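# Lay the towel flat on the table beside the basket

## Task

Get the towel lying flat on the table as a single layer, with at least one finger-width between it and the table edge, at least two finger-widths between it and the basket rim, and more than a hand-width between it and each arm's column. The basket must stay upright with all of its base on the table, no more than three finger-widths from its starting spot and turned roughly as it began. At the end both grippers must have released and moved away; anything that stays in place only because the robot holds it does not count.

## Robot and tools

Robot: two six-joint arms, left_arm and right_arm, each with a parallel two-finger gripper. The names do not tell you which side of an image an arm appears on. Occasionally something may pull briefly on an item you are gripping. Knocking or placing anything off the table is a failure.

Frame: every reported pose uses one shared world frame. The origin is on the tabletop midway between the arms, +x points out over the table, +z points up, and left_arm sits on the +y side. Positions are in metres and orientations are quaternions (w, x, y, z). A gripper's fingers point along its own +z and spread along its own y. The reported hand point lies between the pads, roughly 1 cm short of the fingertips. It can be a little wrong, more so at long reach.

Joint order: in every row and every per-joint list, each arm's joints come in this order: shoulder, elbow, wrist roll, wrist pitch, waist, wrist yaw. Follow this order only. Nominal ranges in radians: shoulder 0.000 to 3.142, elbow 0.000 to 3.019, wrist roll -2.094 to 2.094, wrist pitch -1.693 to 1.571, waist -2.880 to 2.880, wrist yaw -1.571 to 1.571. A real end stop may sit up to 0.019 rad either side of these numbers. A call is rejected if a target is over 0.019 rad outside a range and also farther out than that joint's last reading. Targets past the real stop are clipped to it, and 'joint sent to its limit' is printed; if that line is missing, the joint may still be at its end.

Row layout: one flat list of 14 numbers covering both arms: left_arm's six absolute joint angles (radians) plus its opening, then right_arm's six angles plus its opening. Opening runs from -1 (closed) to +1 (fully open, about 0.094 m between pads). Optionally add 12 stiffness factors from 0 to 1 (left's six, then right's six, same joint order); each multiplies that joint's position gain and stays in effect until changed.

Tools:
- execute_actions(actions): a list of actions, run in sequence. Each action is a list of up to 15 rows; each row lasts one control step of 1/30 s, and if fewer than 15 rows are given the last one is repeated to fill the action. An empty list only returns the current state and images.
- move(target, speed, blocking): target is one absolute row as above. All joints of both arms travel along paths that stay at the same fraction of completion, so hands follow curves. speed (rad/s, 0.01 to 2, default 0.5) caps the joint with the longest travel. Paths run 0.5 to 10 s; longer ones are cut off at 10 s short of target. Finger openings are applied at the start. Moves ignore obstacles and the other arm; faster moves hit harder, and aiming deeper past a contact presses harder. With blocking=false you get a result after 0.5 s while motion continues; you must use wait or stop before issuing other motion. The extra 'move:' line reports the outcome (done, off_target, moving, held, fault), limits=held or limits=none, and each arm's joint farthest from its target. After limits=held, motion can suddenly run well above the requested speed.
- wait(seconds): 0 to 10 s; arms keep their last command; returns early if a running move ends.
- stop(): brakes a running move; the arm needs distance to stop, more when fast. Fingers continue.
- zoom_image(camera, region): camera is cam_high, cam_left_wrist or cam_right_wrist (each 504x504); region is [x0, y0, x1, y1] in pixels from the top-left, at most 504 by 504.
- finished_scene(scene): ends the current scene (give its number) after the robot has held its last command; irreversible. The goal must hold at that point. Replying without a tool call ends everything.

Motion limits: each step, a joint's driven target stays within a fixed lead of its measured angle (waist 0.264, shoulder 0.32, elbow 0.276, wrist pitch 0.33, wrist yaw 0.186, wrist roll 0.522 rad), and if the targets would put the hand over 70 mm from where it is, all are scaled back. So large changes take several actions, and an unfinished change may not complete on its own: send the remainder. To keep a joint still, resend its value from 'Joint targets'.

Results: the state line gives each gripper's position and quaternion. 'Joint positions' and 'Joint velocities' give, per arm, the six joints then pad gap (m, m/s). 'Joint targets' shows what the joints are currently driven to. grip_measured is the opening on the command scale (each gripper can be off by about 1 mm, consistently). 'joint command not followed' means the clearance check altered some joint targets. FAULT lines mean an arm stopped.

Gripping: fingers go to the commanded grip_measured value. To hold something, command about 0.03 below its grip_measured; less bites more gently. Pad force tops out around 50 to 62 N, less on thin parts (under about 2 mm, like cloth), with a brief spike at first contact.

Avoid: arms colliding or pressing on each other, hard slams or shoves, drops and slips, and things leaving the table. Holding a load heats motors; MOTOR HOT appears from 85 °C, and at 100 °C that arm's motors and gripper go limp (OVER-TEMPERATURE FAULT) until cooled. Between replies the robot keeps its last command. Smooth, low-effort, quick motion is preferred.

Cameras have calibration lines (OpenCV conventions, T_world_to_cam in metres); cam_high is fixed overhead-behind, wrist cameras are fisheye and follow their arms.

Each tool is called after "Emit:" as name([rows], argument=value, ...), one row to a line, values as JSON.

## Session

Emit:
execute_actions(actions=[])

Scene clock: 0.00 s.
left_arm: end_effector_position=(+0.8221, -0.0843, +0.1510) grip_measured=+1.000 end_effector_quat_wxyz=(+0.334, +0.207, +0.912, +0.115) | right_arm: end_effector_position=(+0.9364, -0.3338, +0.3443) grip_measured=+1.000 end_effector_quat_wxyz=(+0.476, +0.150, +0.692, +0.521)
Joint names: [shoulder, elbow, wrist roll, wrist pitch, waist, wrist yaw]
Joint positions: left_arm=[ 2.371  2.356  0.077 -0.93  -0.697 -0.385  0.094] | right_arm=[ 2.396  2.416  1.041 -0.024 -0.273 -0.753  0.094]
Joint velocities: left_arm=[-0.005 -0.042 -0.007  0.007 -0.005 -0.007  0.   ] | right_arm=[ 0.005 -0.007 -0.037  0.012  0.005 -0.022  0.   ]
Motor temperatures (°C, as the motors report them): left_arm=[25 27 23 25 23 22] | right_arm=[23 25 21 25 23 23]
Joint targets: left_arm=[2.358 2.389 0.077 -0.925 -0.697 -0.386] | right_arm=[2.393 2.446 1.041 -0.019 -0.273 -0.753]
Joint stiffness scale: left_arm=[1. 1. 1. 1. 1. 1.] | right_arm=[1. 1. 1. 1. 1. 1.]
camera_calibration (this result's frames):
cam_left_wrist: T_world_to_cam=[[-0.301624, -0.884405, -0.356162, 0.223954], [-0.945259, 0.326183, -0.00944785, 0.809214], [0.12453, 0.333816, -0.934376, 0.190719], [0, 0, 0, 1]] pos_world=[0.808717, -0.129551, 0.265613]
cam_right_wrist: T_world_to_cam=[[0.299622, -0.40714, -0.862823, -0.11529], [-0.876915, 0.23873, -0.417166, 1.05072], [0.375827, 0.881615, -0.285498, 0.164779], [0, 0, 0, 1]] pos_world=[0.894009, -0.44305, 0.385894]

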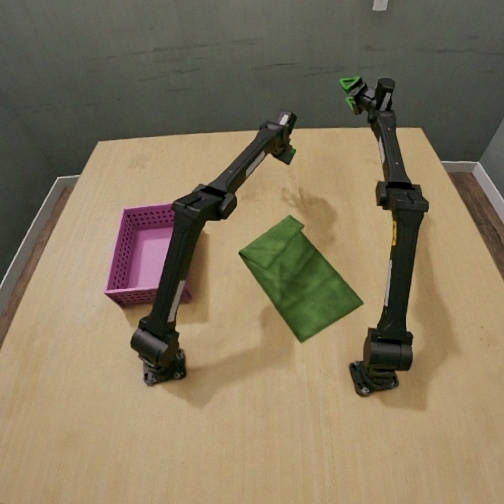

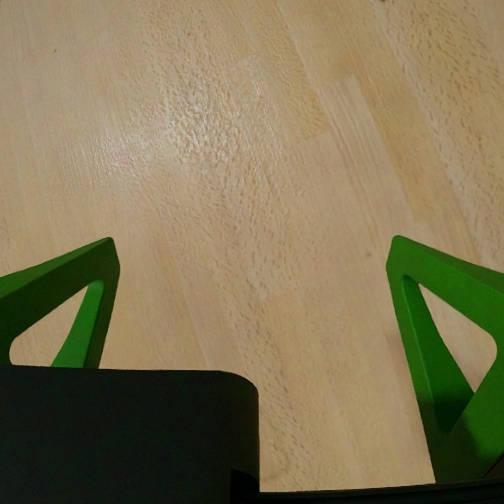

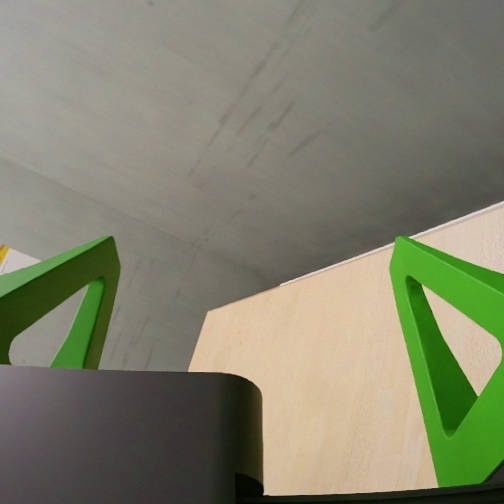

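Emit:
move(target=[1.6,1.75,0,-1.4,-0.2,0,1,1.75,1.75,0,-1.5,0.2,0,1], speed=0.8)

Emit:
zoom_image(camera="cam_high", region=[220,190,390,360])

Scene clock: 4.63 s.
left_arm: end_effector_position=(+0.5921, +0.2662, +0.3258) grip_measured=+1.000 end_effector_quat_wxyz=(+0.157, +0.009, +0.988, +0.002) | right_arm: end_effector_position=(+0.5294, -0.1421, +0.2384) grip_measured=+1.000 end_effector_quat_wxyz=(+0.032, -0.160, +0.987, +0.008)
Joint names: [shoulder, elbow, wrist roll, wrist pitch, waist, wrist yaw]
Joint positions: left_arm=[ 1.604  1.742  0.015 -1.394 -0.205 -0.002  0.094] | right_arm=[ 1.763  1.748  0.011 -1.491  0.195 -0.004  0.094]
Joint velocities: left_arm=[-0.015 -0.017 -0.066  0.012  0.005  0.037  0.   ] | right_arm=[-0.015  0.002  0.037  0.007 -0.015  0.037  0.   ]
Motor temperatures (°C, as the motors report them): left_arm=[26 27 23 25 23 22] | right_arm=[25 27 21 25 23 23]
Joint targets: left_arm=[1.600 1.750 -0.000 -1.400 -0.200 -0.000] | right_arm=[1.750 1.750 0.000 -1.500 0.200 0.000]
Joint stiffness scale: left_arm=[1. 1. 1. 1. 1. 1.] | right_arm=[1. 1. 1. 1. 1. 1.]
move: done; limits=none; left_arm: farthest joint: the wrist roll, 0.015 radians from its target (0.077 radians at the start); right_arm: farthest joint: the shoulder, 0.013 radians from its target (0.646 radians at the start)
camera_calibration (this result's frames):
cam_left_wrist: T_world_to_cam=[[-0.021401, -0.999672, -0.0140322, 0.280142], [-0.950361, 0.0159836, 0.310737, 0.460425], [-0.310411, 0.0199857, -0.950392, 0.611997], [0, 0, 0, 1]] pos_world=[0.633537, 0.26046, 0.442497]
cam_right_wrist: T_world_to_cam=[[0.320173, -0.947225, -0.015938, -0.296197], [-0.805671, -0.2811, 0.521418, 0.268497], [-0.49838, -0.154103, -0.853152, 0.569456], [0, 0, 0, 1]] pos_world=[0.59496, -0.117336, 0.341113]

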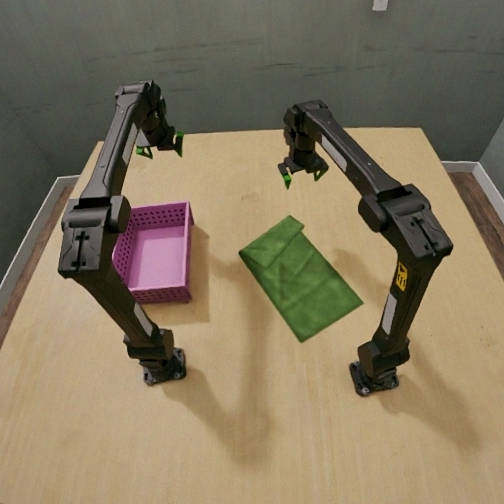

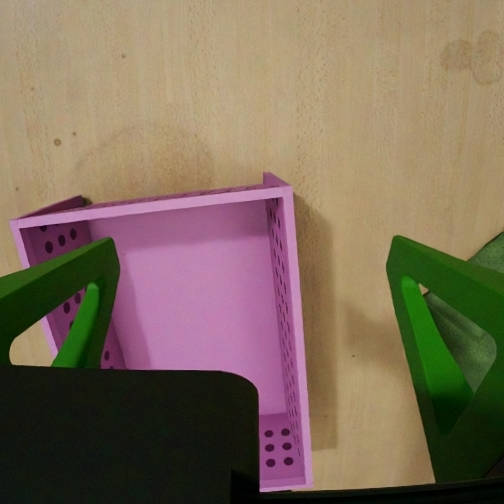

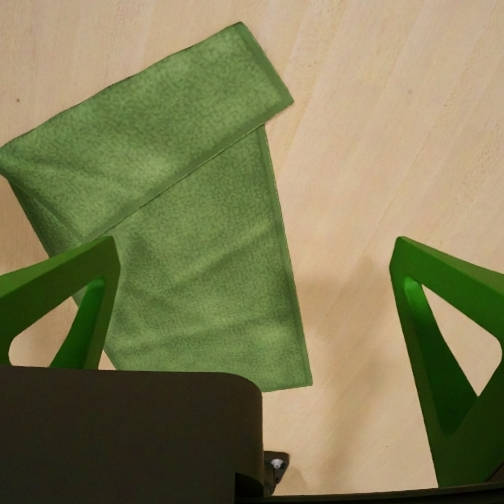

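Region (220, 190, 390, 360) of cam_high's 504x504 image, scaled by 2.965, with more detail than that image has.

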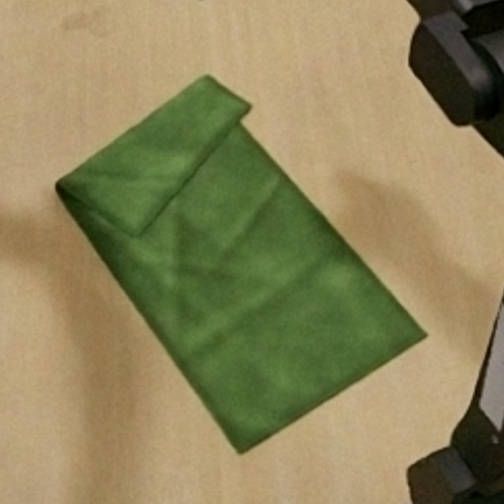

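Emit:
move(target=[1.4,1.5,0,-1.3,0,0,-1,1.97,1.6,-0.64,-1.19,0.1,0,0])

Scene clock: 12.73 s.
left_arm: end_effector_position=(+0.5190, +0.3614, +0.3111) grip_measured=-0.994 end_effector_quat_wxyz=(+0.164, -0.087, +0.982, +0.018) | right_arm: end_effector_position=(+0.5692, -0.1794, +0.0740) grip_measured=+0.002 end_effector_quat_wxyz=(+0.004, -0.426, +0.905, +0.001)
Joint names: [shoulder, elbow, wrist roll, wrist pitch, waist, wrist yaw]
Joint positions: left_arm=[ 1.419  1.493  0.015 -1.313 -0.01  -0.002  0.   ] | right_arm=[ 1.957  1.594 -0.63  -1.201  0.112 -0.004  0.047]
Joint velocities: left_arm=[ 0.015 -0.007  0.066 -0.012 -0.015 -0.037 -0.001] | right_arm=[-0.015 -0.007 -0.007 -0.042 -0.005  0.022 -0.001]
Motor temperatures (°C, as the motors report them): left_arm=[26 28 23 25 23 22] | right_arm=[25 28 21 25 23 23]
Joint targets: left_arm=[1.400 1.500 -0.000 -1.300 -0.000 0.000] | right_arm=[1.970 1.600 -0.640 -1.190 0.100 -0.000]
Joint stiffness scale: left_arm=[1. 1. 1. 1. 1. 1.] | right_arm=[1. 1. 1. 1. 1. 1.]
move: done; limits=none; left_arm: farthest joint: the shoulder, 0.019 radians from its target (0.204 radians at the start); right_arm: farthest joint: the shoulder, 0.013 radians from its target (0.207 radians at the start)
camera_calibration (this result's frames):
cam_left_wrist: T_world_to_cam=[[0.172359, -0.984937, -0.0138546, 0.267592], [-0.940563, -0.16874, 0.294735, 0.460719], [-0.292633, -0.0377691, -0.955479, 0.586717], [0, 0, 0, 1]] pos_world=[0.558906, 0.363462, 0.428513]
cam_right_wrist: T_world_to_cam=[[0.772687, -0.634695, -0.0108297, -0.548776], [-0.517069, -0.6392, 0.569265, 0.143784], [-0.368232, -0.434264, -0.822083, 0.316651], [0, 0, 0, 1]] pos_world=[0.614979, -0.118889, 0.172519]

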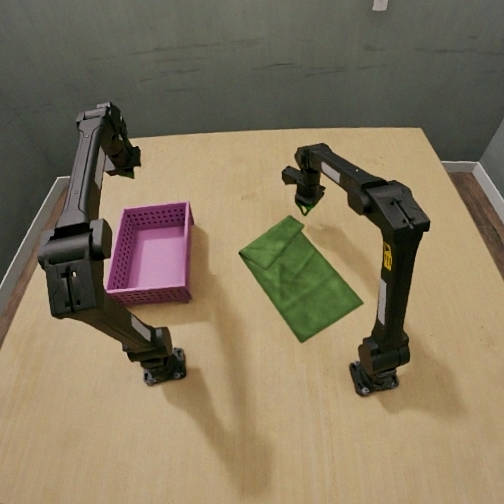

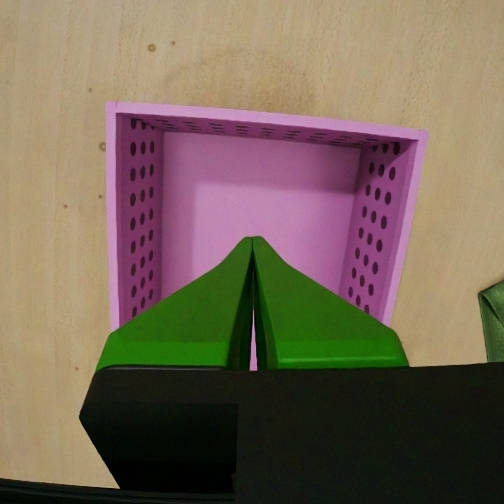

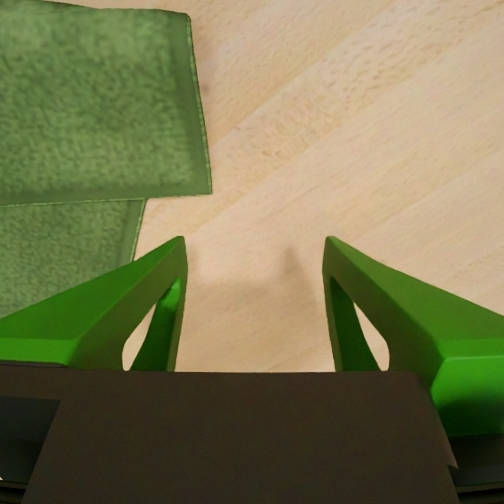

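Emit:
move(target=[1.4,1.5,0,-1.3,0,0,-1,1.95,1.5,-0.58,-1.11,0.185,0,0], speed=0.2)

Emit:
move(target=[1.4,1.5,0,-1.3,0,0,-1,2.04,1.5,-0.58,-1.05,0.185,0,0], speed=0.1)

Emit:
move(target=[1.4,1.5,0,-1.3,0,0,-1,2.03,1.5,-0.58,-1.05,0.185,0,-1])

Emit:
move(target=[1.4,1.5,0,-1.3,0,0,-1,2.0,1.75,-0.58,-1.3,0.24,0,-1], speed=0.2)

Scene clock: 20.03 s.
left_arm: end_effector_position=(+0.5180, +0.3612, +0.3087) grip_measured=-0.994 end_effector_quat_wxyz=(+0.162, -0.087, +0.983, +0.018) | right_arm: end_effector_position=(+0.5396, -0.1466, +0.0399) grip_measured=+0.002 end_effector_quat_wxyz=(-0.005, -0.439, +0.898, +0.003)
Joint names: [shoulder, elbow, wrist roll, wrist pitch, waist, wrist yaw]
Joint positions: left_arm=[ 1.419  1.488  0.015 -1.313 -0.01  -0.002  0.   ] | right_arm=[ 1.957  1.496 -0.59  -1.121  0.182 -0.004  0.047]
Joint velocities: left_arm=[-0.015  0.022 -0.095 -0.012 -0.005  0.051  0.001] | right_arm=[-0.005 -0.022  0.066 -0.002 -0.024 -0.051 -0.   ]
Motor temperatures (°C, as the motors report them): left_arm=[26 29 23 25 23 22] | right_arm=[26 29 21 25 23 23]
Joint targets: left_arm=[1.400 1.500 -0.000 -1.300 0.000 0.000] | right_arm=[1.950 1.500 -0.580 -1.110 0.185 -0.000]
Joint stiffness scale: left_arm=[1. 1. 1. 1. 1. 1.] | right_arm=[1. 1. 1. 1. 1. 1.]
move: done; limits=none; left_arm: farthest joint: the shoulder, 0.019 radians from its target (0.019 radians at the start); right_arm: farthest joint: the wrist pitch, 0.011 radians from its target (0.091 radians at the start)
camera_calibration (this result's frames):
cam_left_wrist: T_world_to_cam=[[0.172287, -0.984951, -0.0137585, 0.267551], [-0.939004, -0.168438, 0.299834, 0.457905], [-0.297639, -0.038738, -0.953892, 0.586498], [0, 0, 0, 1]] pos_world=[0.558444, 0.363373, 0.425842]
cam_right_wrist: T_world_to_cam=[[0.790725, -0.611813, -0.0209501, -0.511397], [-0.488353, -0.651058, 0.581064, 0.15114], [-0.369142, -0.449231, -0.813588, 0.289851], [0, 0, 0, 1]] pos_world=[0.58518, -0.0842683, 0.137284]

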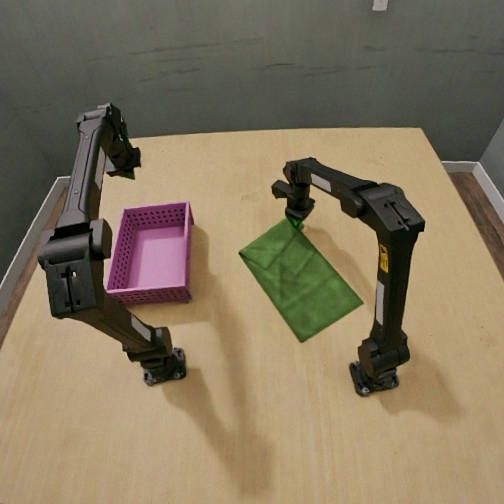

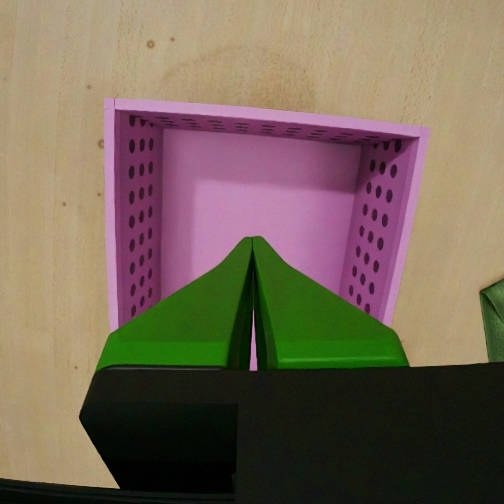

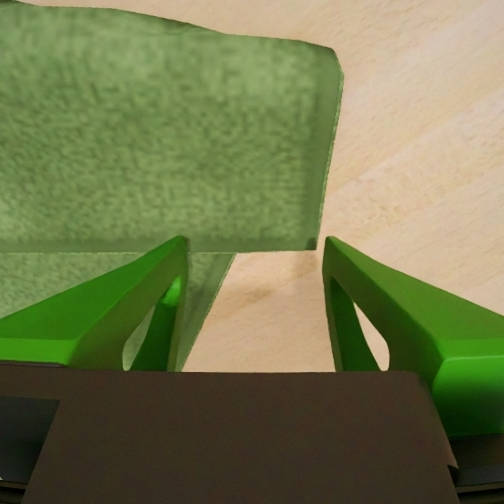

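Scene clock: 21.17 s.
left_arm: end_effector_position=(+0.5169, +0.3610, +0.3062) grip_measured=-0.994 end_effector_quat_wxyz=(+0.159, -0.087, +0.983, +0.017) | right_arm: end_effector_position=(+0.5471, -0.1442, +0.0207) grip_measured=+0.002 end_effector_quat_wxyz=(+0.000, -0.439, +0.898, +0.002)
Joint names: [shoulder, elbow, wrist roll, wrist pitch, waist, wrist yaw]
Joint positions: left_arm=[ 1.419  1.482  0.015 -1.313 -0.01  -0.002  0.   ] | right_arm=[ 1.992  1.496 -0.59  -1.074  0.182 -0.004  0.047]
Joint velocities: left_arm=[ 0.005  0.007 -0.081 -0.012  0.015 -0.037 -0.   ] | right_arm=[-0.005 -0.007 -0.007  0.012 -0.005  0.007  0.   ]
Motor temperatures (°C, as the motors report them): left_arm=[26 29 23 25 23 22] | right_arm=[26 29 21 25 23 23]
Joint targets: left_arm=[1.400 1.500 -0.000 -1.300 -0.000 0.000] | right_arm=[2.040 1.500 -0.580 -1.050 0.185 0.000]
Joint stiffness scale: left_arm=[1. 1. 1. 1. 1. 1.] | right_arm=[1. 1. 1. 1. 1. 1.]
move: off_target (right_arm); limits=none; left_arm: farthest joint: the shoulder, 0.019 radians from its target (0.019 radians at the start); right_arm: farthest joint: the shoulder, 0.048 radians from its target (0.083 radians at the start)
camera_calibration (this result's frames):
cam_left_wrist: T_world_to_cam=[[0.172215, -0.984965, -0.013662, 0.26751], [-0.937419, -0.168131, 0.304924, 0.455094], [-0.302636, -0.0397053, -0.952279, 0.586264], [0, 0, 0, 1]] pos_world=[0.557969, 0.363281, 0.423173]
cam_right_wrist: T_world_to_cam=[[0.790918, -0.611749, -0.0145513, -0.516426], [-0.494625, -0.653129, 0.573383, 0.170799], [-0.360271, -0.446301, -0.819158, 0.273846], [0, 0, 0, 1]] pos_world=[0.59159, -0.0821516, 0.118875]

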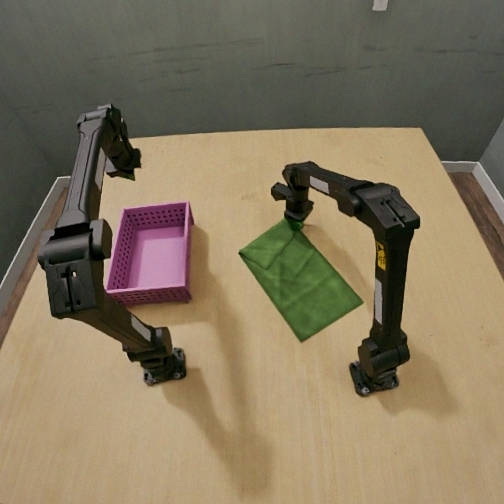

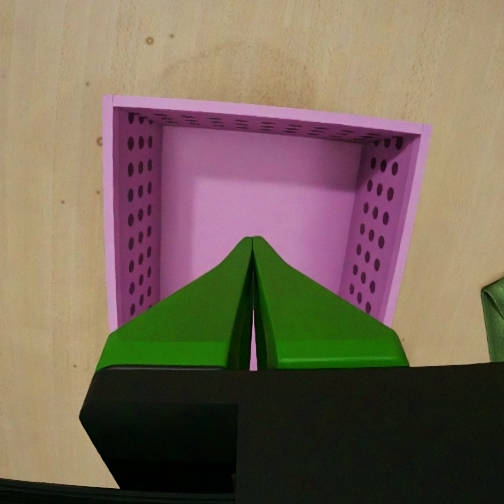

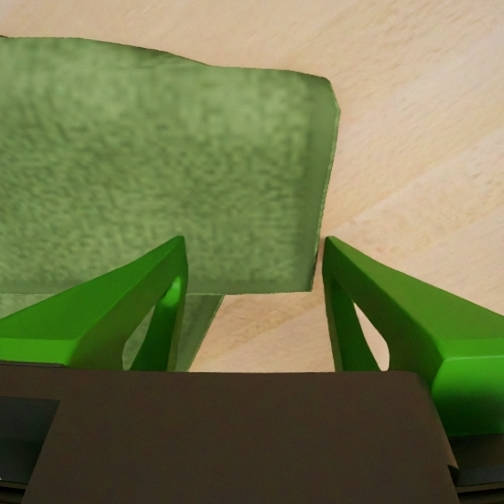

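Scene clock: 21.87 s.
left_arm: end_effector_position=(+0.5158, +0.3608, +0.3039) grip_measured=-0.994 end_effector_quat_wxyz=(+0.157, -0.087, +0.984, +0.017) | right_arm: end_effector_position=(+0.5484, -0.1436, +0.0216) grip_measured=-0.978 end_effector_quat_wxyz=(+0.004, -0.439, +0.898, +0.002)
Joint names: [shoulder, elbow, wrist roll, wrist pitch, waist, wrist yaw]
Joint positions: left_arm=[ 1.419  1.477  0.015 -1.313 -0.01  -0.002  0.   ] | right_arm=[ 1.99   1.496 -0.59  -1.069  0.182 -0.005  0.001]
Joint velocities: left_arm=[-0.024  0.017  0.037  0.002 -0.005  0.081  0.001] | right_arm=[-0.005 -0.012 -0.037 -0.017 -0.005  0.051 -0.   ]
Motor temperatures (°C, as the motors report them): left_arm=[26 29 23 25 23 22] | right_arm=[26 29 21 25 23 23]
Joint targets: left_arm=[1.400 1.500 0.000 -1.300 0.000 0.000] | right_arm=[2.030 1.500 -0.580 -1.050 0.185 0.000]
Joint stiffness scale: left_arm=[1. 1. 1. 1. 1. 1.] | right_arm=[1. 1. 1. 1. 1. 1.]
move: off_target (left_arm, right_arm); limits=none; left_arm: farthest joint: the elbow, 0.023 radians from its target (0.018 radians at the start); right_arm: farthest joint: the shoulder, 0.040 radians from its target (0.038 radians at the start)
camera_calibration (this result's frames):
cam_left_wrist: T_world_to_cam=[[0.172148, -0.984978, -0.0135721, 0.267471], [-0.935922, -0.167841, 0.309643, 0.452484], [-0.307269, -0.040602, -0.950756, 0.586034], [0, 0, 0, 1]] pos_world=[0.557515, 0.363193, 0.420697]
cam_right_wrist: T_world_to_cam=[[0.791001, -0.61171, -0.0113434, -0.517242], [-0.498209, -0.654773, 0.568383, 0.173209], [-0.355113, -0.44394, -0.822686, 0.272882], [0, 0, 0, 1]] pos_world=[0.592337, -0.0818459, 0.12018]

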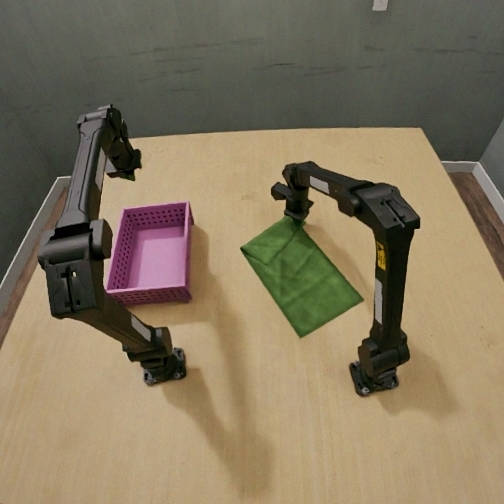

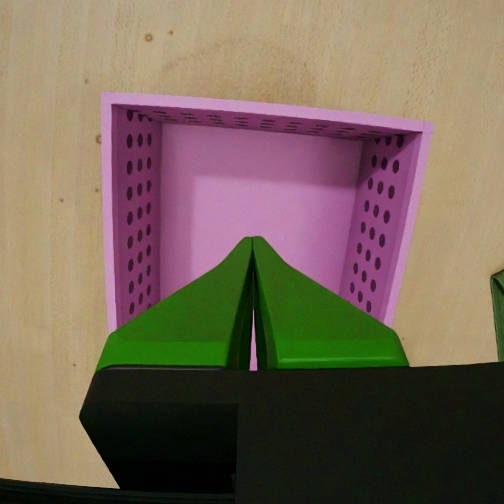

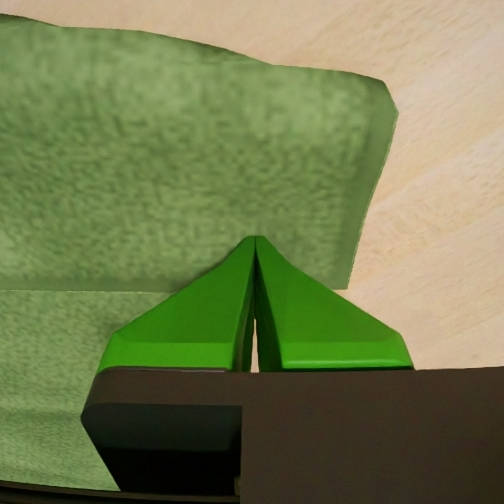

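Scene clock: 23.57 s.
left_arm: end_effector_position=(+0.5148, +0.3606, +0.3017) grip_measured=-0.994 end_effector_quat_wxyz=(+0.154, -0.087, +0.984, +0.017) | right_arm: end_effector_position=(+0.5660, -0.1097, +0.0960) grip_measured=-0.978 end_effector_quat_wxyz=(-0.001, -0.459, +0.889, +0.003)
Joint names: [shoulder, elbow, wrist roll, wrist pitch, waist, wrist yaw]
Joint positions: left_arm=[ 1.419  1.472  0.015 -1.313 -0.01  -0.002  0.   ] | right_arm=[ 1.99   1.707 -0.59  -1.291  0.226 -0.005  0.001]
Joint velocities: left_arm=[-0.005  0.012  0.022 -0.012 -0.005 -0.051 -0.001] | right_arm=[-0.005  0.007  0.022 -0.017 -0.005 -0.066  0.   ]
Motor temperatures (°C, as the motors report them): left_arm=[26 29 23 25 23 22] | right_arm=[26 30 21 25 23 23]
Joint targets: left_arm=[1.400 1.500 -0.000 -1.300 -0.000 -0.000] | right_arm=[2.000 1.750 -0.580 -1.300 0.240 -0.000]
Joint stiffness scale: left_arm=[1. 1. 1. 1. 1. 1.] | right_arm=[1. 1. 1. 1. 1. 1.]
move: off_target (left_arm, right_arm); limits=none; left_arm: farthest joint: the elbow, 0.028 radians from its target (0.023 radians at the start); right_arm: farthest joint: the elbow, 0.043 radians from its target (0.254 radians at the start)
camera_calibration (this result's frames):
cam_left_wrist: T_world_to_cam=[[0.172083, -0.98499, -0.0134819, 0.267433], [-0.934403, -0.167547, 0.314354, 0.449875], [-0.311894, -0.0414973, -0.94921, 0.58579], [0, 0, 0, 1]] pos_world=[0.557049, 0.363103, 0.418223]
cam_right_wrist: T_world_to_cam=[[0.816927, -0.576491, -0.0170006, -0.519823], [-0.463379, -0.673619, 0.575776, 0.139323], [-0.343382, -0.462489, -0.817431, 0.346186], [0, 0, 0, 1]] pos_world=[0.608091, -0.0457156, 0.193927]

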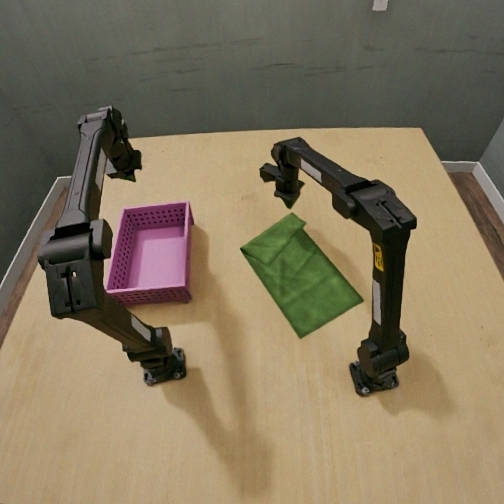

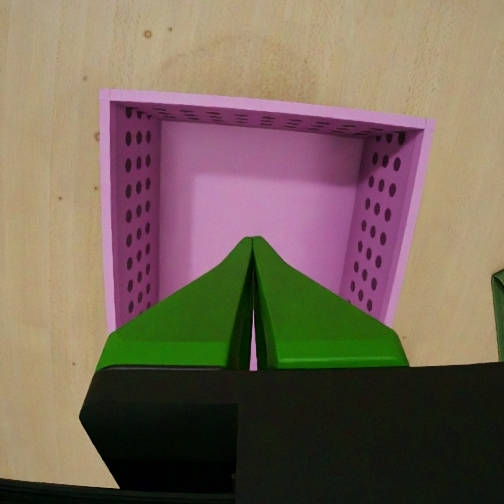

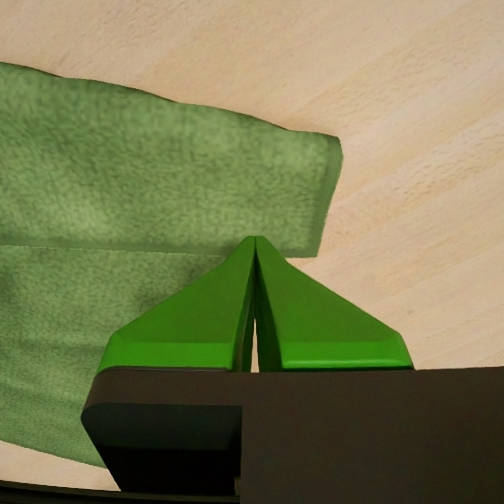

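Emit:
move(target=[1.4,1.5,0,-1.3,0,0,-1,1.97,1.55,-0.6,-1.14,0.14,0,-0.15], speed=0.3)

Emit:
move(target=[1.4,1.5,0,-1.3,0,0,-1,2.08,1.55,-0.6,-1.06,0.14,0,-0.15], speed=0.1)

Emit:
move(target=[1.4,1.5,0,-1.3,0,0,-1,2.08,1.55,-0.6,-1.06,0.14,0,-1])

Emit:
move(target=[1.4,1.5,0,-1.3,0,0,-1,2.05,1.8,-0.6,-1.3,0.2,0,-1], speed=0.2)

Scene clock: 29.83 s.
left_arm: end_effector_position=(+0.5142, +0.3605, +0.3003) grip_measured=-0.994 end_effector_quat_wxyz=(+0.153, -0.087, +0.984, +0.017) | right_arm: end_effector_position=(+0.5553, -0.1656, +0.0380) grip_measured=-0.152 end_effector_quat_wxyz=(-0.013, -0.421, +0.907, +0.004)
Joint names: [shoulder, elbow, wrist roll, wrist pitch, waist, wrist yaw]
Joint positions: left_arm=[ 1.419  1.469  0.015 -1.313 -0.01  -0.002  0.   ] | right_arm=[ 1.99   1.544 -0.59  -1.151  0.142 -0.004  0.04 ]
Joint velocities: left_arm=[ 0.005  0.007  0.007 -0.007 -0.005 -0.051 -0.   ] | right_arm=[-0.015 -0.007 -0.051  0.027 -0.015  0.022  0.001]
Motor temperatures (°C, as the motors report them): left_arm=[26 30 23 25 23 22] | right_arm=[26 31 21 25 23 23]
Joint targets: left_arm=[1.400 1.500 0.000 -1.300 -0.000 0.000] | right_arm=[1.970 1.550 -0.600 -1.140 0.140 -0.000]
Joint stiffness scale: left_arm=[1. 1. 1. 1. 1. 1.] | right_arm=[1. 1. 1. 1. 1. 1.]
move: off_target (left_arm); limits=none; left_arm: farthest joint: the elbow, 0.031 radians from its target (0.028 radians at the start); right_arm: farthest joint: the shoulder, 0.020 radians from its target (0.020 radians at the start)
camera_calibration (this result's frames):
cam_left_wrist: T_world_to_cam=[[0.172042, -0.984998, -0.0134262, 0.267409], [-0.933457, -0.167364, 0.317249, 0.44827], [-0.314737, -0.0420475, -0.948247, 0.585634], [0, 0, 0, 1]] pos_world=[0.556756, 0.363046, 0.416702]
cam_right_wrist: T_world_to_cam=[[0.76524, -0.643099, -0.0288376, -0.526229], [-0.505546, -0.628089, 0.591547, 0.160454], [-0.398536, -0.438097, -0.805755, 0.3035], [0, 0, 0, 1]] pos_world=[0.604764, -0.104676, 0.134455]

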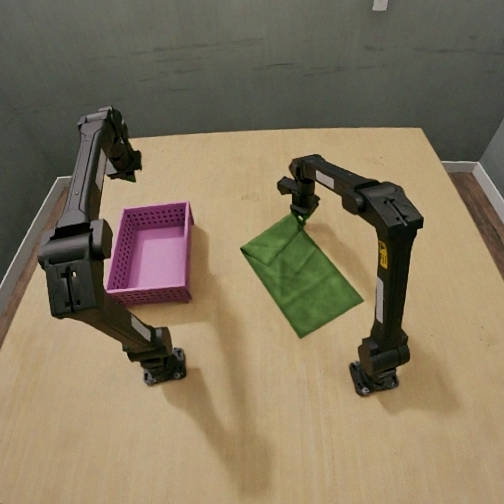

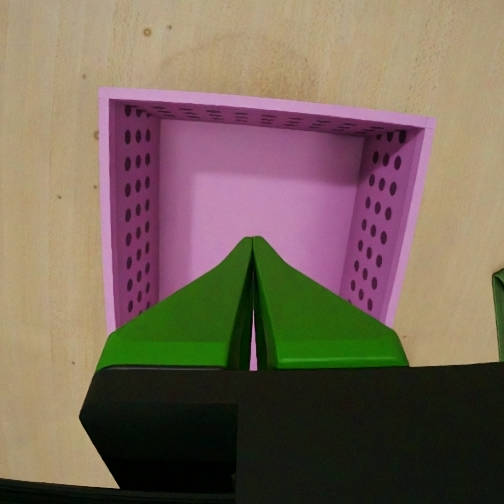

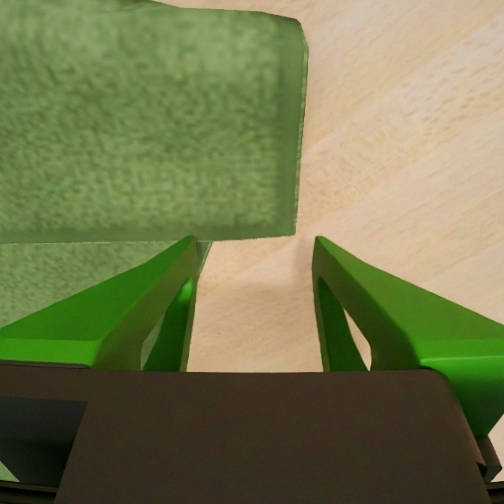

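Scene clock: 31.03 s.
left_arm: end_effector_position=(+0.5134, +0.3603, +0.2987) grip_measured=-0.994 end_effector_quat_wxyz=(+0.151, -0.087, +0.985, +0.017) | right_arm: end_effector_position=(+0.5675, -0.1621, +0.0205) grip_measured=-0.151 end_effector_quat_wxyz=(+0.004, -0.423, +0.906, +0.001)
Joint names: [shoulder, elbow, wrist roll, wrist pitch, waist, wrist yaw]
Joint positions: left_arm=[ 1.419  1.466  0.015 -1.313 -0.01  -0.002  0.   ] | right_arm=[ 2.021  1.544 -0.593 -1.086  0.142 -0.004  0.04 ]
Joint velocities: left_arm=[ 0.005  0.027 -0.081  0.002  0.005  0.007 -0.   ] | right_arm=[-0.005 -0.007 -0.007  0.007 -0.005  0.081  0.001]
Motor temperatures (°C, as the motors report them): left_arm=[26 30 23 25 23 22] | right_arm=[26 31 21 25 23 23]
Joint targets: left_arm=[1.400 1.500 -0.000 -1.300 0.000 -0.000] | right_arm=[2.080 1.550 -0.600 -1.060 0.140 0.000]
Joint stiffness scale: left_arm=[1. 1. 1. 1. 1. 1.] | right_arm=[1. 1. 1. 1. 1. 1.]
move: off_target (left_arm, right_arm); limits=none; left_arm: farthest joint: the elbow, 0.034 radians from its target (0.031 radians at the start); right_arm: farthest joint: the shoulder, 0.059 radians from its target (0.090 radians at the start)
camera_calibration (this result's frames):
cam_left_wrist: T_world_to_cam=[[0.171997, -0.985007, -0.0133634, 0.267382], [-0.932382, -0.167156, 0.320503, 0.446466], [-0.317931, -0.0426658, -0.947153, 0.585452], [0, 0, 0, 1]] pos_world=[0.556421, 0.362981, 0.414992]
cam_right_wrist: T_world_to_cam=[[0.768071, -0.640286, -0.0100543, -0.535373], [-0.522107, -0.635243, 0.569096, 0.187883], [-0.370771, -0.431857, -0.82221, 0.281411], [0, 0, 0, 1]] pos_world=[0.613639, -0.101911, 0.119073]

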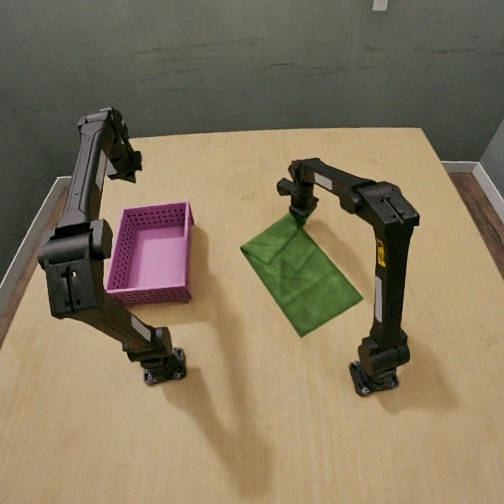

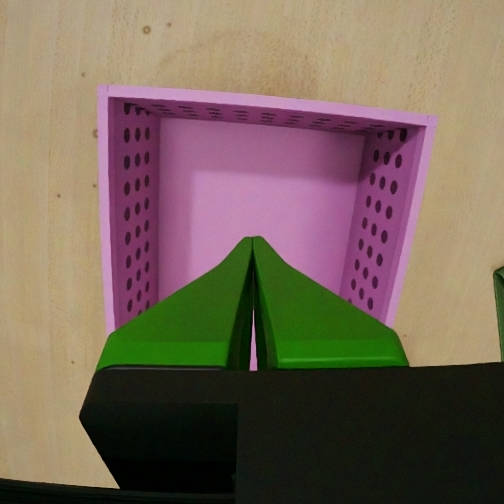

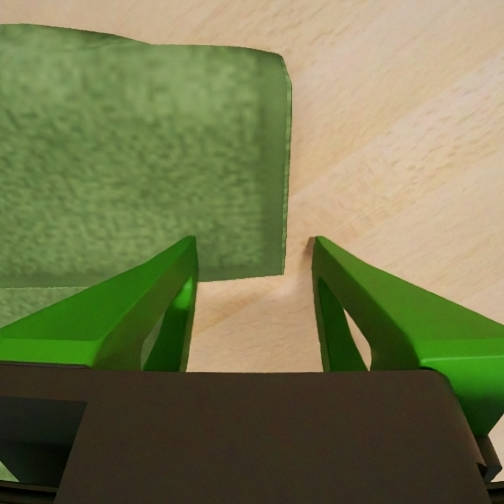

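Scene clock: 31.73 s.
left_arm: end_effector_position=(+0.5127, +0.3602, +0.2971) grip_measured=-0.994 end_effector_quat_wxyz=(+0.149, -0.087, +0.985, +0.016) | right_arm: end_effector_position=(+0.5680, -0.1619, +0.0187) grip_measured=-0.978 end_effector_quat_wxyz=(+0.005, -0.423, +0.906, +0.001)
Joint names: [shoulder, elbow, wrist roll, wrist pitch, waist, wrist yaw]
Joint positions: left_arm=[ 1.419  1.463  0.015 -1.313 -0.01  -0.002  0.   ] | right_arm=[ 2.023  1.542 -0.593 -1.081  0.142 -0.004  0.001]
Joint velocities: left_arm=[-0.015 -0.007 -0.066 -0.007  0.005 -0.095 -0.   ] | right_arm=[-0.015 -0.007 -0.022 -0.007  0.015  0.051 -0.   ]
Motor temperatures (°C, as the motors report them): left_arm=[26 30 23 25 23 22] | right_arm=[26 31 21 25 23 23]
Joint targets: left_arm=[1.400 1.500 0.000 -1.300 -0.000 0.000] | right_arm=[2.080 1.550 -0.600 -1.060 0.140 0.000]
Joint stiffness scale: left_arm=[1. 1. 1. 1. 1. 1.] | right_arm=[1. 1. 1. 1. 1. 1.]
move: off_target (left_arm, right_arm); limits=none; left_arm: farthest joint: the elbow, 0.037 radians from its target (0.034 radians at the start); right_arm: farthest joint: the shoulder, 0.057 radians from its target (0.059 radians at the start)
camera_calibration (this result's frames):
cam_left_wrist: T_world_to_cam=[[0.171952, -0.985016, -0.0133004, 0.267355], [-0.931296, -0.166946, 0.323753, 0.444661], [-0.321122, -0.0432834, -0.946048, 0.585264], [0, 0, 0, 1]] pos_world=[0.55608, 0.362915, 0.413284]
cam_right_wrist: T_world_to_cam=[[0.76809, -0.640274, -0.0092982, -0.535646], [-0.523087, -0.635752, 0.567625, 0.189789], [-0.369347, -0.431124, -0.823234, 0.279517], [0, 0, 0, 1]] pos_world=[0.61394, -0.101795, 0.117399]

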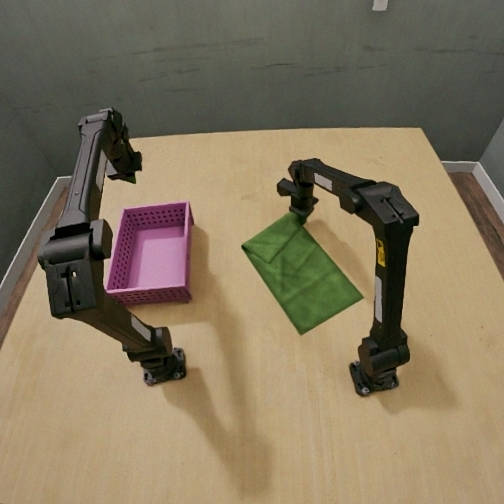

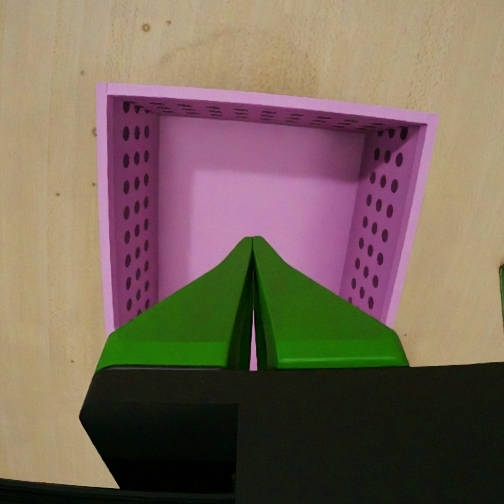

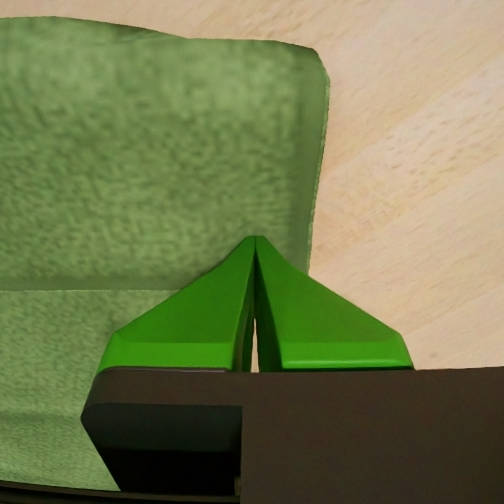

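Scene clock: 33.43 s.
left_arm: end_effector_position=(+0.5118, +0.3600, +0.2952) grip_measured=-0.994 end_effector_quat_wxyz=(+0.147, -0.087, +0.985, +0.016) | right_arm: end_effector_position=(+0.5894, -0.1277, +0.0942) grip_measured=-0.978 end_effector_quat_wxyz=(+0.006, -0.442, +0.897, +0.001)
Joint names: [shoulder, elbow, wrist roll, wrist pitch, waist, wrist yaw]
Joint positions: left_arm=[ 1.419  1.458  0.015 -1.313 -0.01  -0.002  0.   ] | right_arm=[ 2.024  1.756 -0.593 -1.291  0.185 -0.004  0.001]
Joint velocities: left_arm=[ 0.005 -0.007 -0.022  0.012  0.005 -0.066  0.   ] | right_arm=[ 0.005 -0.012  0.007  0.002 -0.005 -0.007 -0.   ]
Motor temperatures (°C, as the motors report them): left_arm=[26 30 23 25 23 22] | right_arm=[26 32 21 25 23 23]
Joint targets: left_arm=[1.400 1.500 -0.000 -1.300 0.000 0.000] | right_arm=[2.050 1.800 -0.600 -1.300 0.200 0.000]
Joint stiffness scale: left_arm=[1. 1. 1. 1. 1. 1.] | right_arm=[1. 1. 1. 1. 1. 1.]
move: off_target (left_arm, right_arm); limits=none; left_arm: farthest joint: the elbow, 0.042 radians from its target (0.037 radians at the start); right_arm: farthest joint: the elbow, 0.044 radians from its target (0.258 radians at the start)
camera_calibration (this result's frames):
cam_left_wrist: T_world_to_cam=[[0.171898, -0.985026, -0.0132232, 0.267322], [-0.929955, -0.166686, 0.32772, 0.442457], [-0.325017, -0.0440372, -0.944682, 0.585026], [0, 0, 0, 1]] pos_world=[0.555656, 0.362833, 0.411197]
cam_right_wrist: T_world_to_cam=[[0.795221, -0.60627, -0.00779784, -0.541312], [-0.496389, -0.658372, 0.565813, 0.161427], [-0.348169, -0.446075, -0.824497, 0.350057], [0, 0, 0, 1]] pos_world=[0.632472, -0.0657506, 0.193062]

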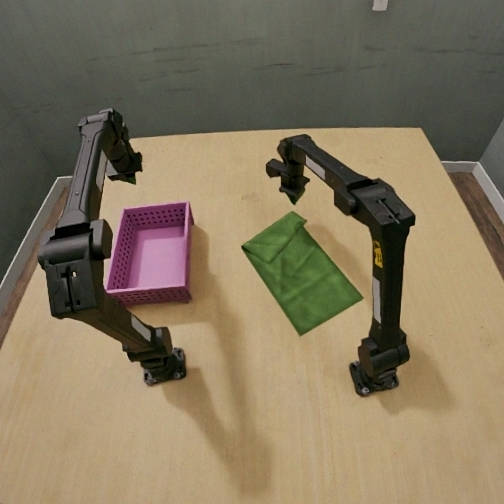

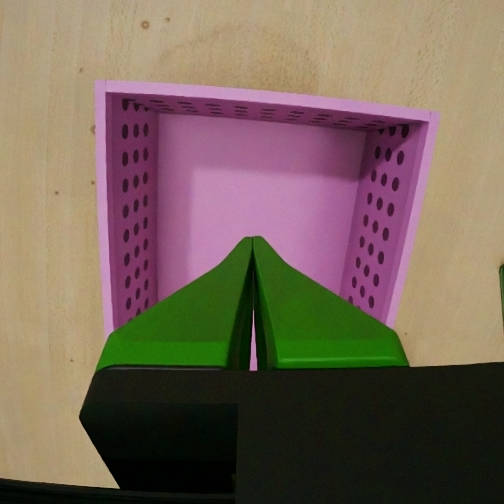

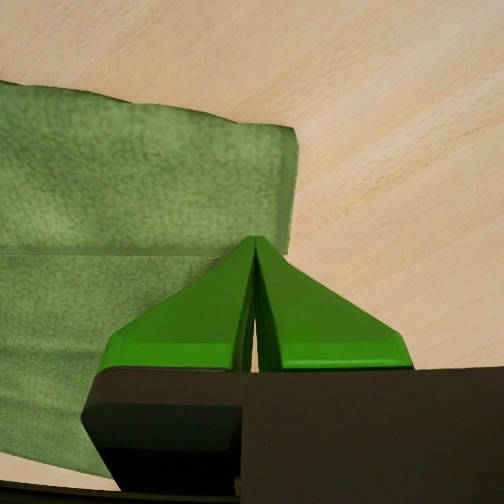

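Emit:
move(target=[1.4,1.5,0,-1.3,0,0,-1,2.12,1.82,-0.62,-1.45,0.11,0,-0.15], speed=0.3)

Emit:
move(target=[1.4,1.5,0,-1.3,0,0,-1,2.22,1.82,-0.62,-1.38,0.11,0,-0.15], speed=0.1)

Scene clock: 38.67 s.
left_arm: end_effector_position=(+0.5114, +0.3599, +0.2944) grip_measured=-0.994 end_effector_quat_wxyz=(+0.146, -0.087, +0.985, +0.016) | right_arm: end_effector_position=(+0.5687, -0.1795, +0.0553) grip_measured=-0.152 end_effector_quat_wxyz=(-0.100, -0.415, +0.904, +0.020)
Joint names: [shoulder, elbow, wrist roll, wrist pitch, waist, wrist yaw]
Joint positions: left_arm=[ 1.419  1.456  0.015 -1.313 -0.01  -0.002  0.   ] | right_arm=[ 2.109  1.775 -0.61  -1.441  0.113 -0.004  0.04 ]
Joint velocities: left_arm=[-0.015  0.012 -0.022  0.022  0.005  0.037  0.   ] | right_arm=[-0.005  0.002 -0.066  0.007  0.005 -0.037 -0.   ]
Motor temperatures (°C, as the motors report them): left_arm=[26 30 23 25 23 22] | right_arm=[26 33 21 25 23 23]
Joint targets: left_arm=[1.400 1.500 0.000 -1.300 -0.000 -0.000] | right_arm=[2.120 1.820 -0.620 -1.450 0.110 -0.000]
Joint stiffness scale: left_arm=[1. 1. 1. 1. 1. 1.] | right_arm=[1. 1. 1. 1. 1. 1.]
move: off_target (left_arm, right_arm); limits=none; left_arm: farthest joint: the elbow, 0.044 radians from its target (0.042 radians at the start); right_arm: farthest joint: the elbow, 0.045 radians from its target (0.064 radians at the start)
camera_calibration (this result's frames):
cam_left_wrist: T_world_to_cam=[[0.171873, -0.985031, -0.0131881, 0.267307], [-0.929339, -0.166567, 0.329521, 0.441456], [-0.326785, -0.0443795, -0.944056, 0.584915], [0, 0, 0, 1]] pos_world=[0.555461, 0.362795, 0.410249]
cam_right_wrist: T_world_to_cam=[[0.74587, -0.653278, -0.130022, -0.530064], [-0.400303, -0.595644, 0.696395, 0.088483], [-0.532386, -0.467372, -0.705782, 0.38203], [0, 0, 0, 1]] pos_world=[0.634167, -0.115024, 0.139091]

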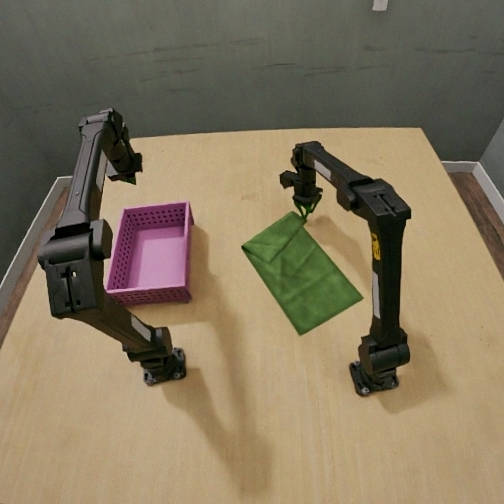

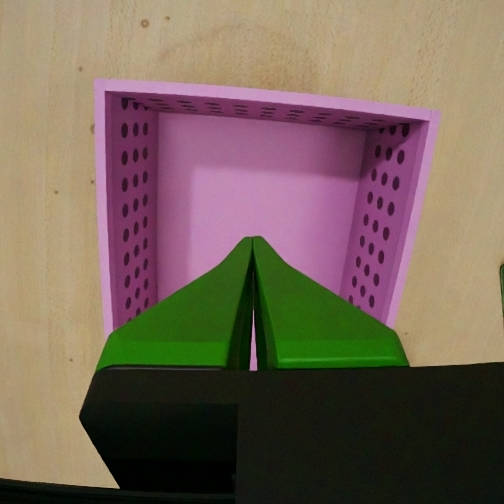

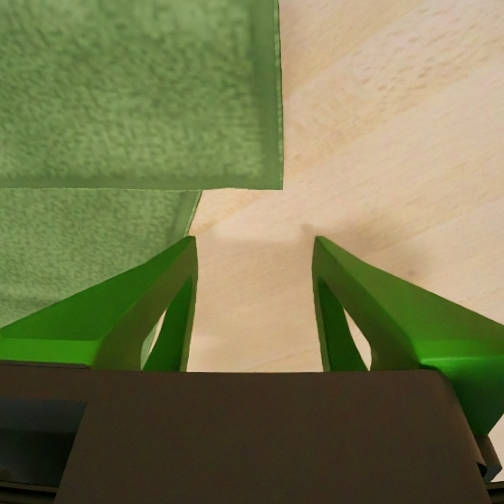

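Scene clock: 40.10 s.
left_arm: end_effector_position=(+0.5107, +0.3598, +0.2930) grip_measured=-0.994 end_effector_quat_wxyz=(+0.145, -0.087, +0.985, +0.016) | right_arm: end_effector_position=(+0.5752, -0.1779, +0.0210) grip_measured=-0.152 end_effector_quat_wxyz=(-0.107, -0.414, +0.904, +0.021)
Joint names: [shoulder, elbow, wrist roll, wrist pitch, waist, wrist yaw]
Joint positions: left_arm=[ 1.419  1.453  0.015 -1.313 -0.01  -0.002  0.   ] | right_arm=[ 2.17   1.784 -0.61  -1.403  0.113 -0.003  0.04 ]
Joint velocities: left_arm=[ 0.005 -0.027 -0.081  0.007 -0.005 -0.022 -0.   ] | right_arm=[-0.015 -0.002  0.007 -0.017 -0.015  0.095 -0.001]
Motor temperatures (°C, as the motors report them): left_arm=[26 30 23 25 23 22] | right_arm=[26 33 21 25 23 23]
Joint targets: left_arm=[1.400 1.500 -0.000 -1.300 0.000 -0.000] | right_arm=[2.220 1.820 -0.620 -1.380 0.110 0.000]
Joint stiffness scale: left_arm=[1. 1. 1. 1. 1. 1.] | right_arm=[1. 1. 1. 1. 1. 1.]
move: off_target (left_arm, right_arm); limits=none; left_arm: farthest joint: the elbow, 0.047 radians from its target (0.044 radians at the start); right_arm: farthest joint: the shoulder, 0.050 radians from its target (0.111 radians at the start)
camera_calibration (this result's frames):
cam_left_wrist: T_world_to_cam=[[0.171833, -0.985039, -0.0131317, 0.267282], [-0.928348, -0.166375, 0.332401, 0.439854], [-0.329612, -0.0449267, -0.943047, 0.584733], [0, 0, 0, 1]] pos_world=[0.555144, 0.362734, 0.408733]
cam_right_wrist: T_world_to_cam=[[0.744003, -0.65376, -0.138047, -0.537212], [-0.390224, -0.592841, 0.704461, 0.110505], [-0.542388, -0.470251, -0.696188, 0.367085], [0, 0, 0, 1]] pos_world=[0.641911, -0.113074, 0.103553]

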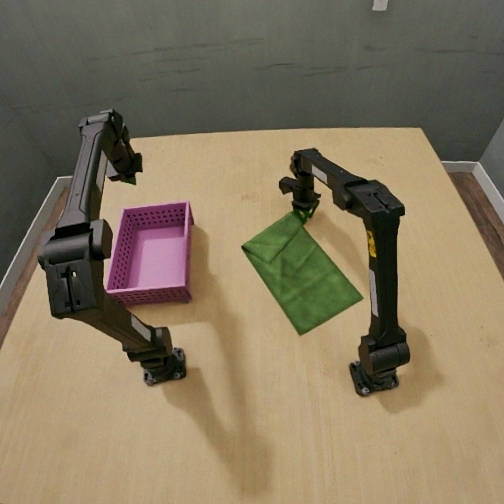

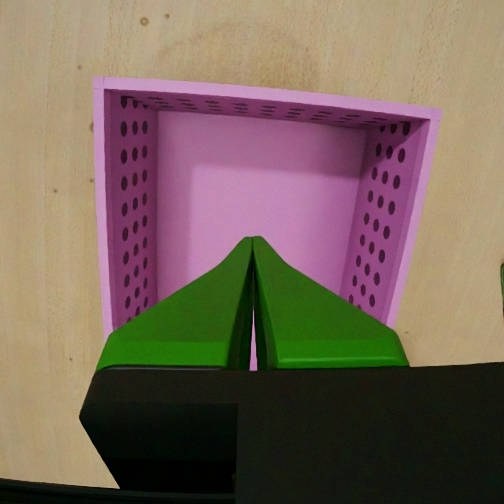

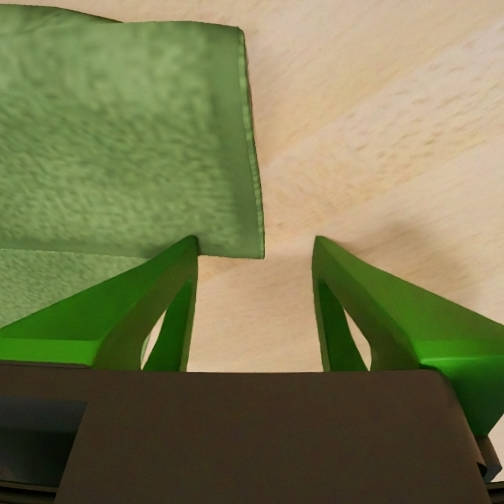

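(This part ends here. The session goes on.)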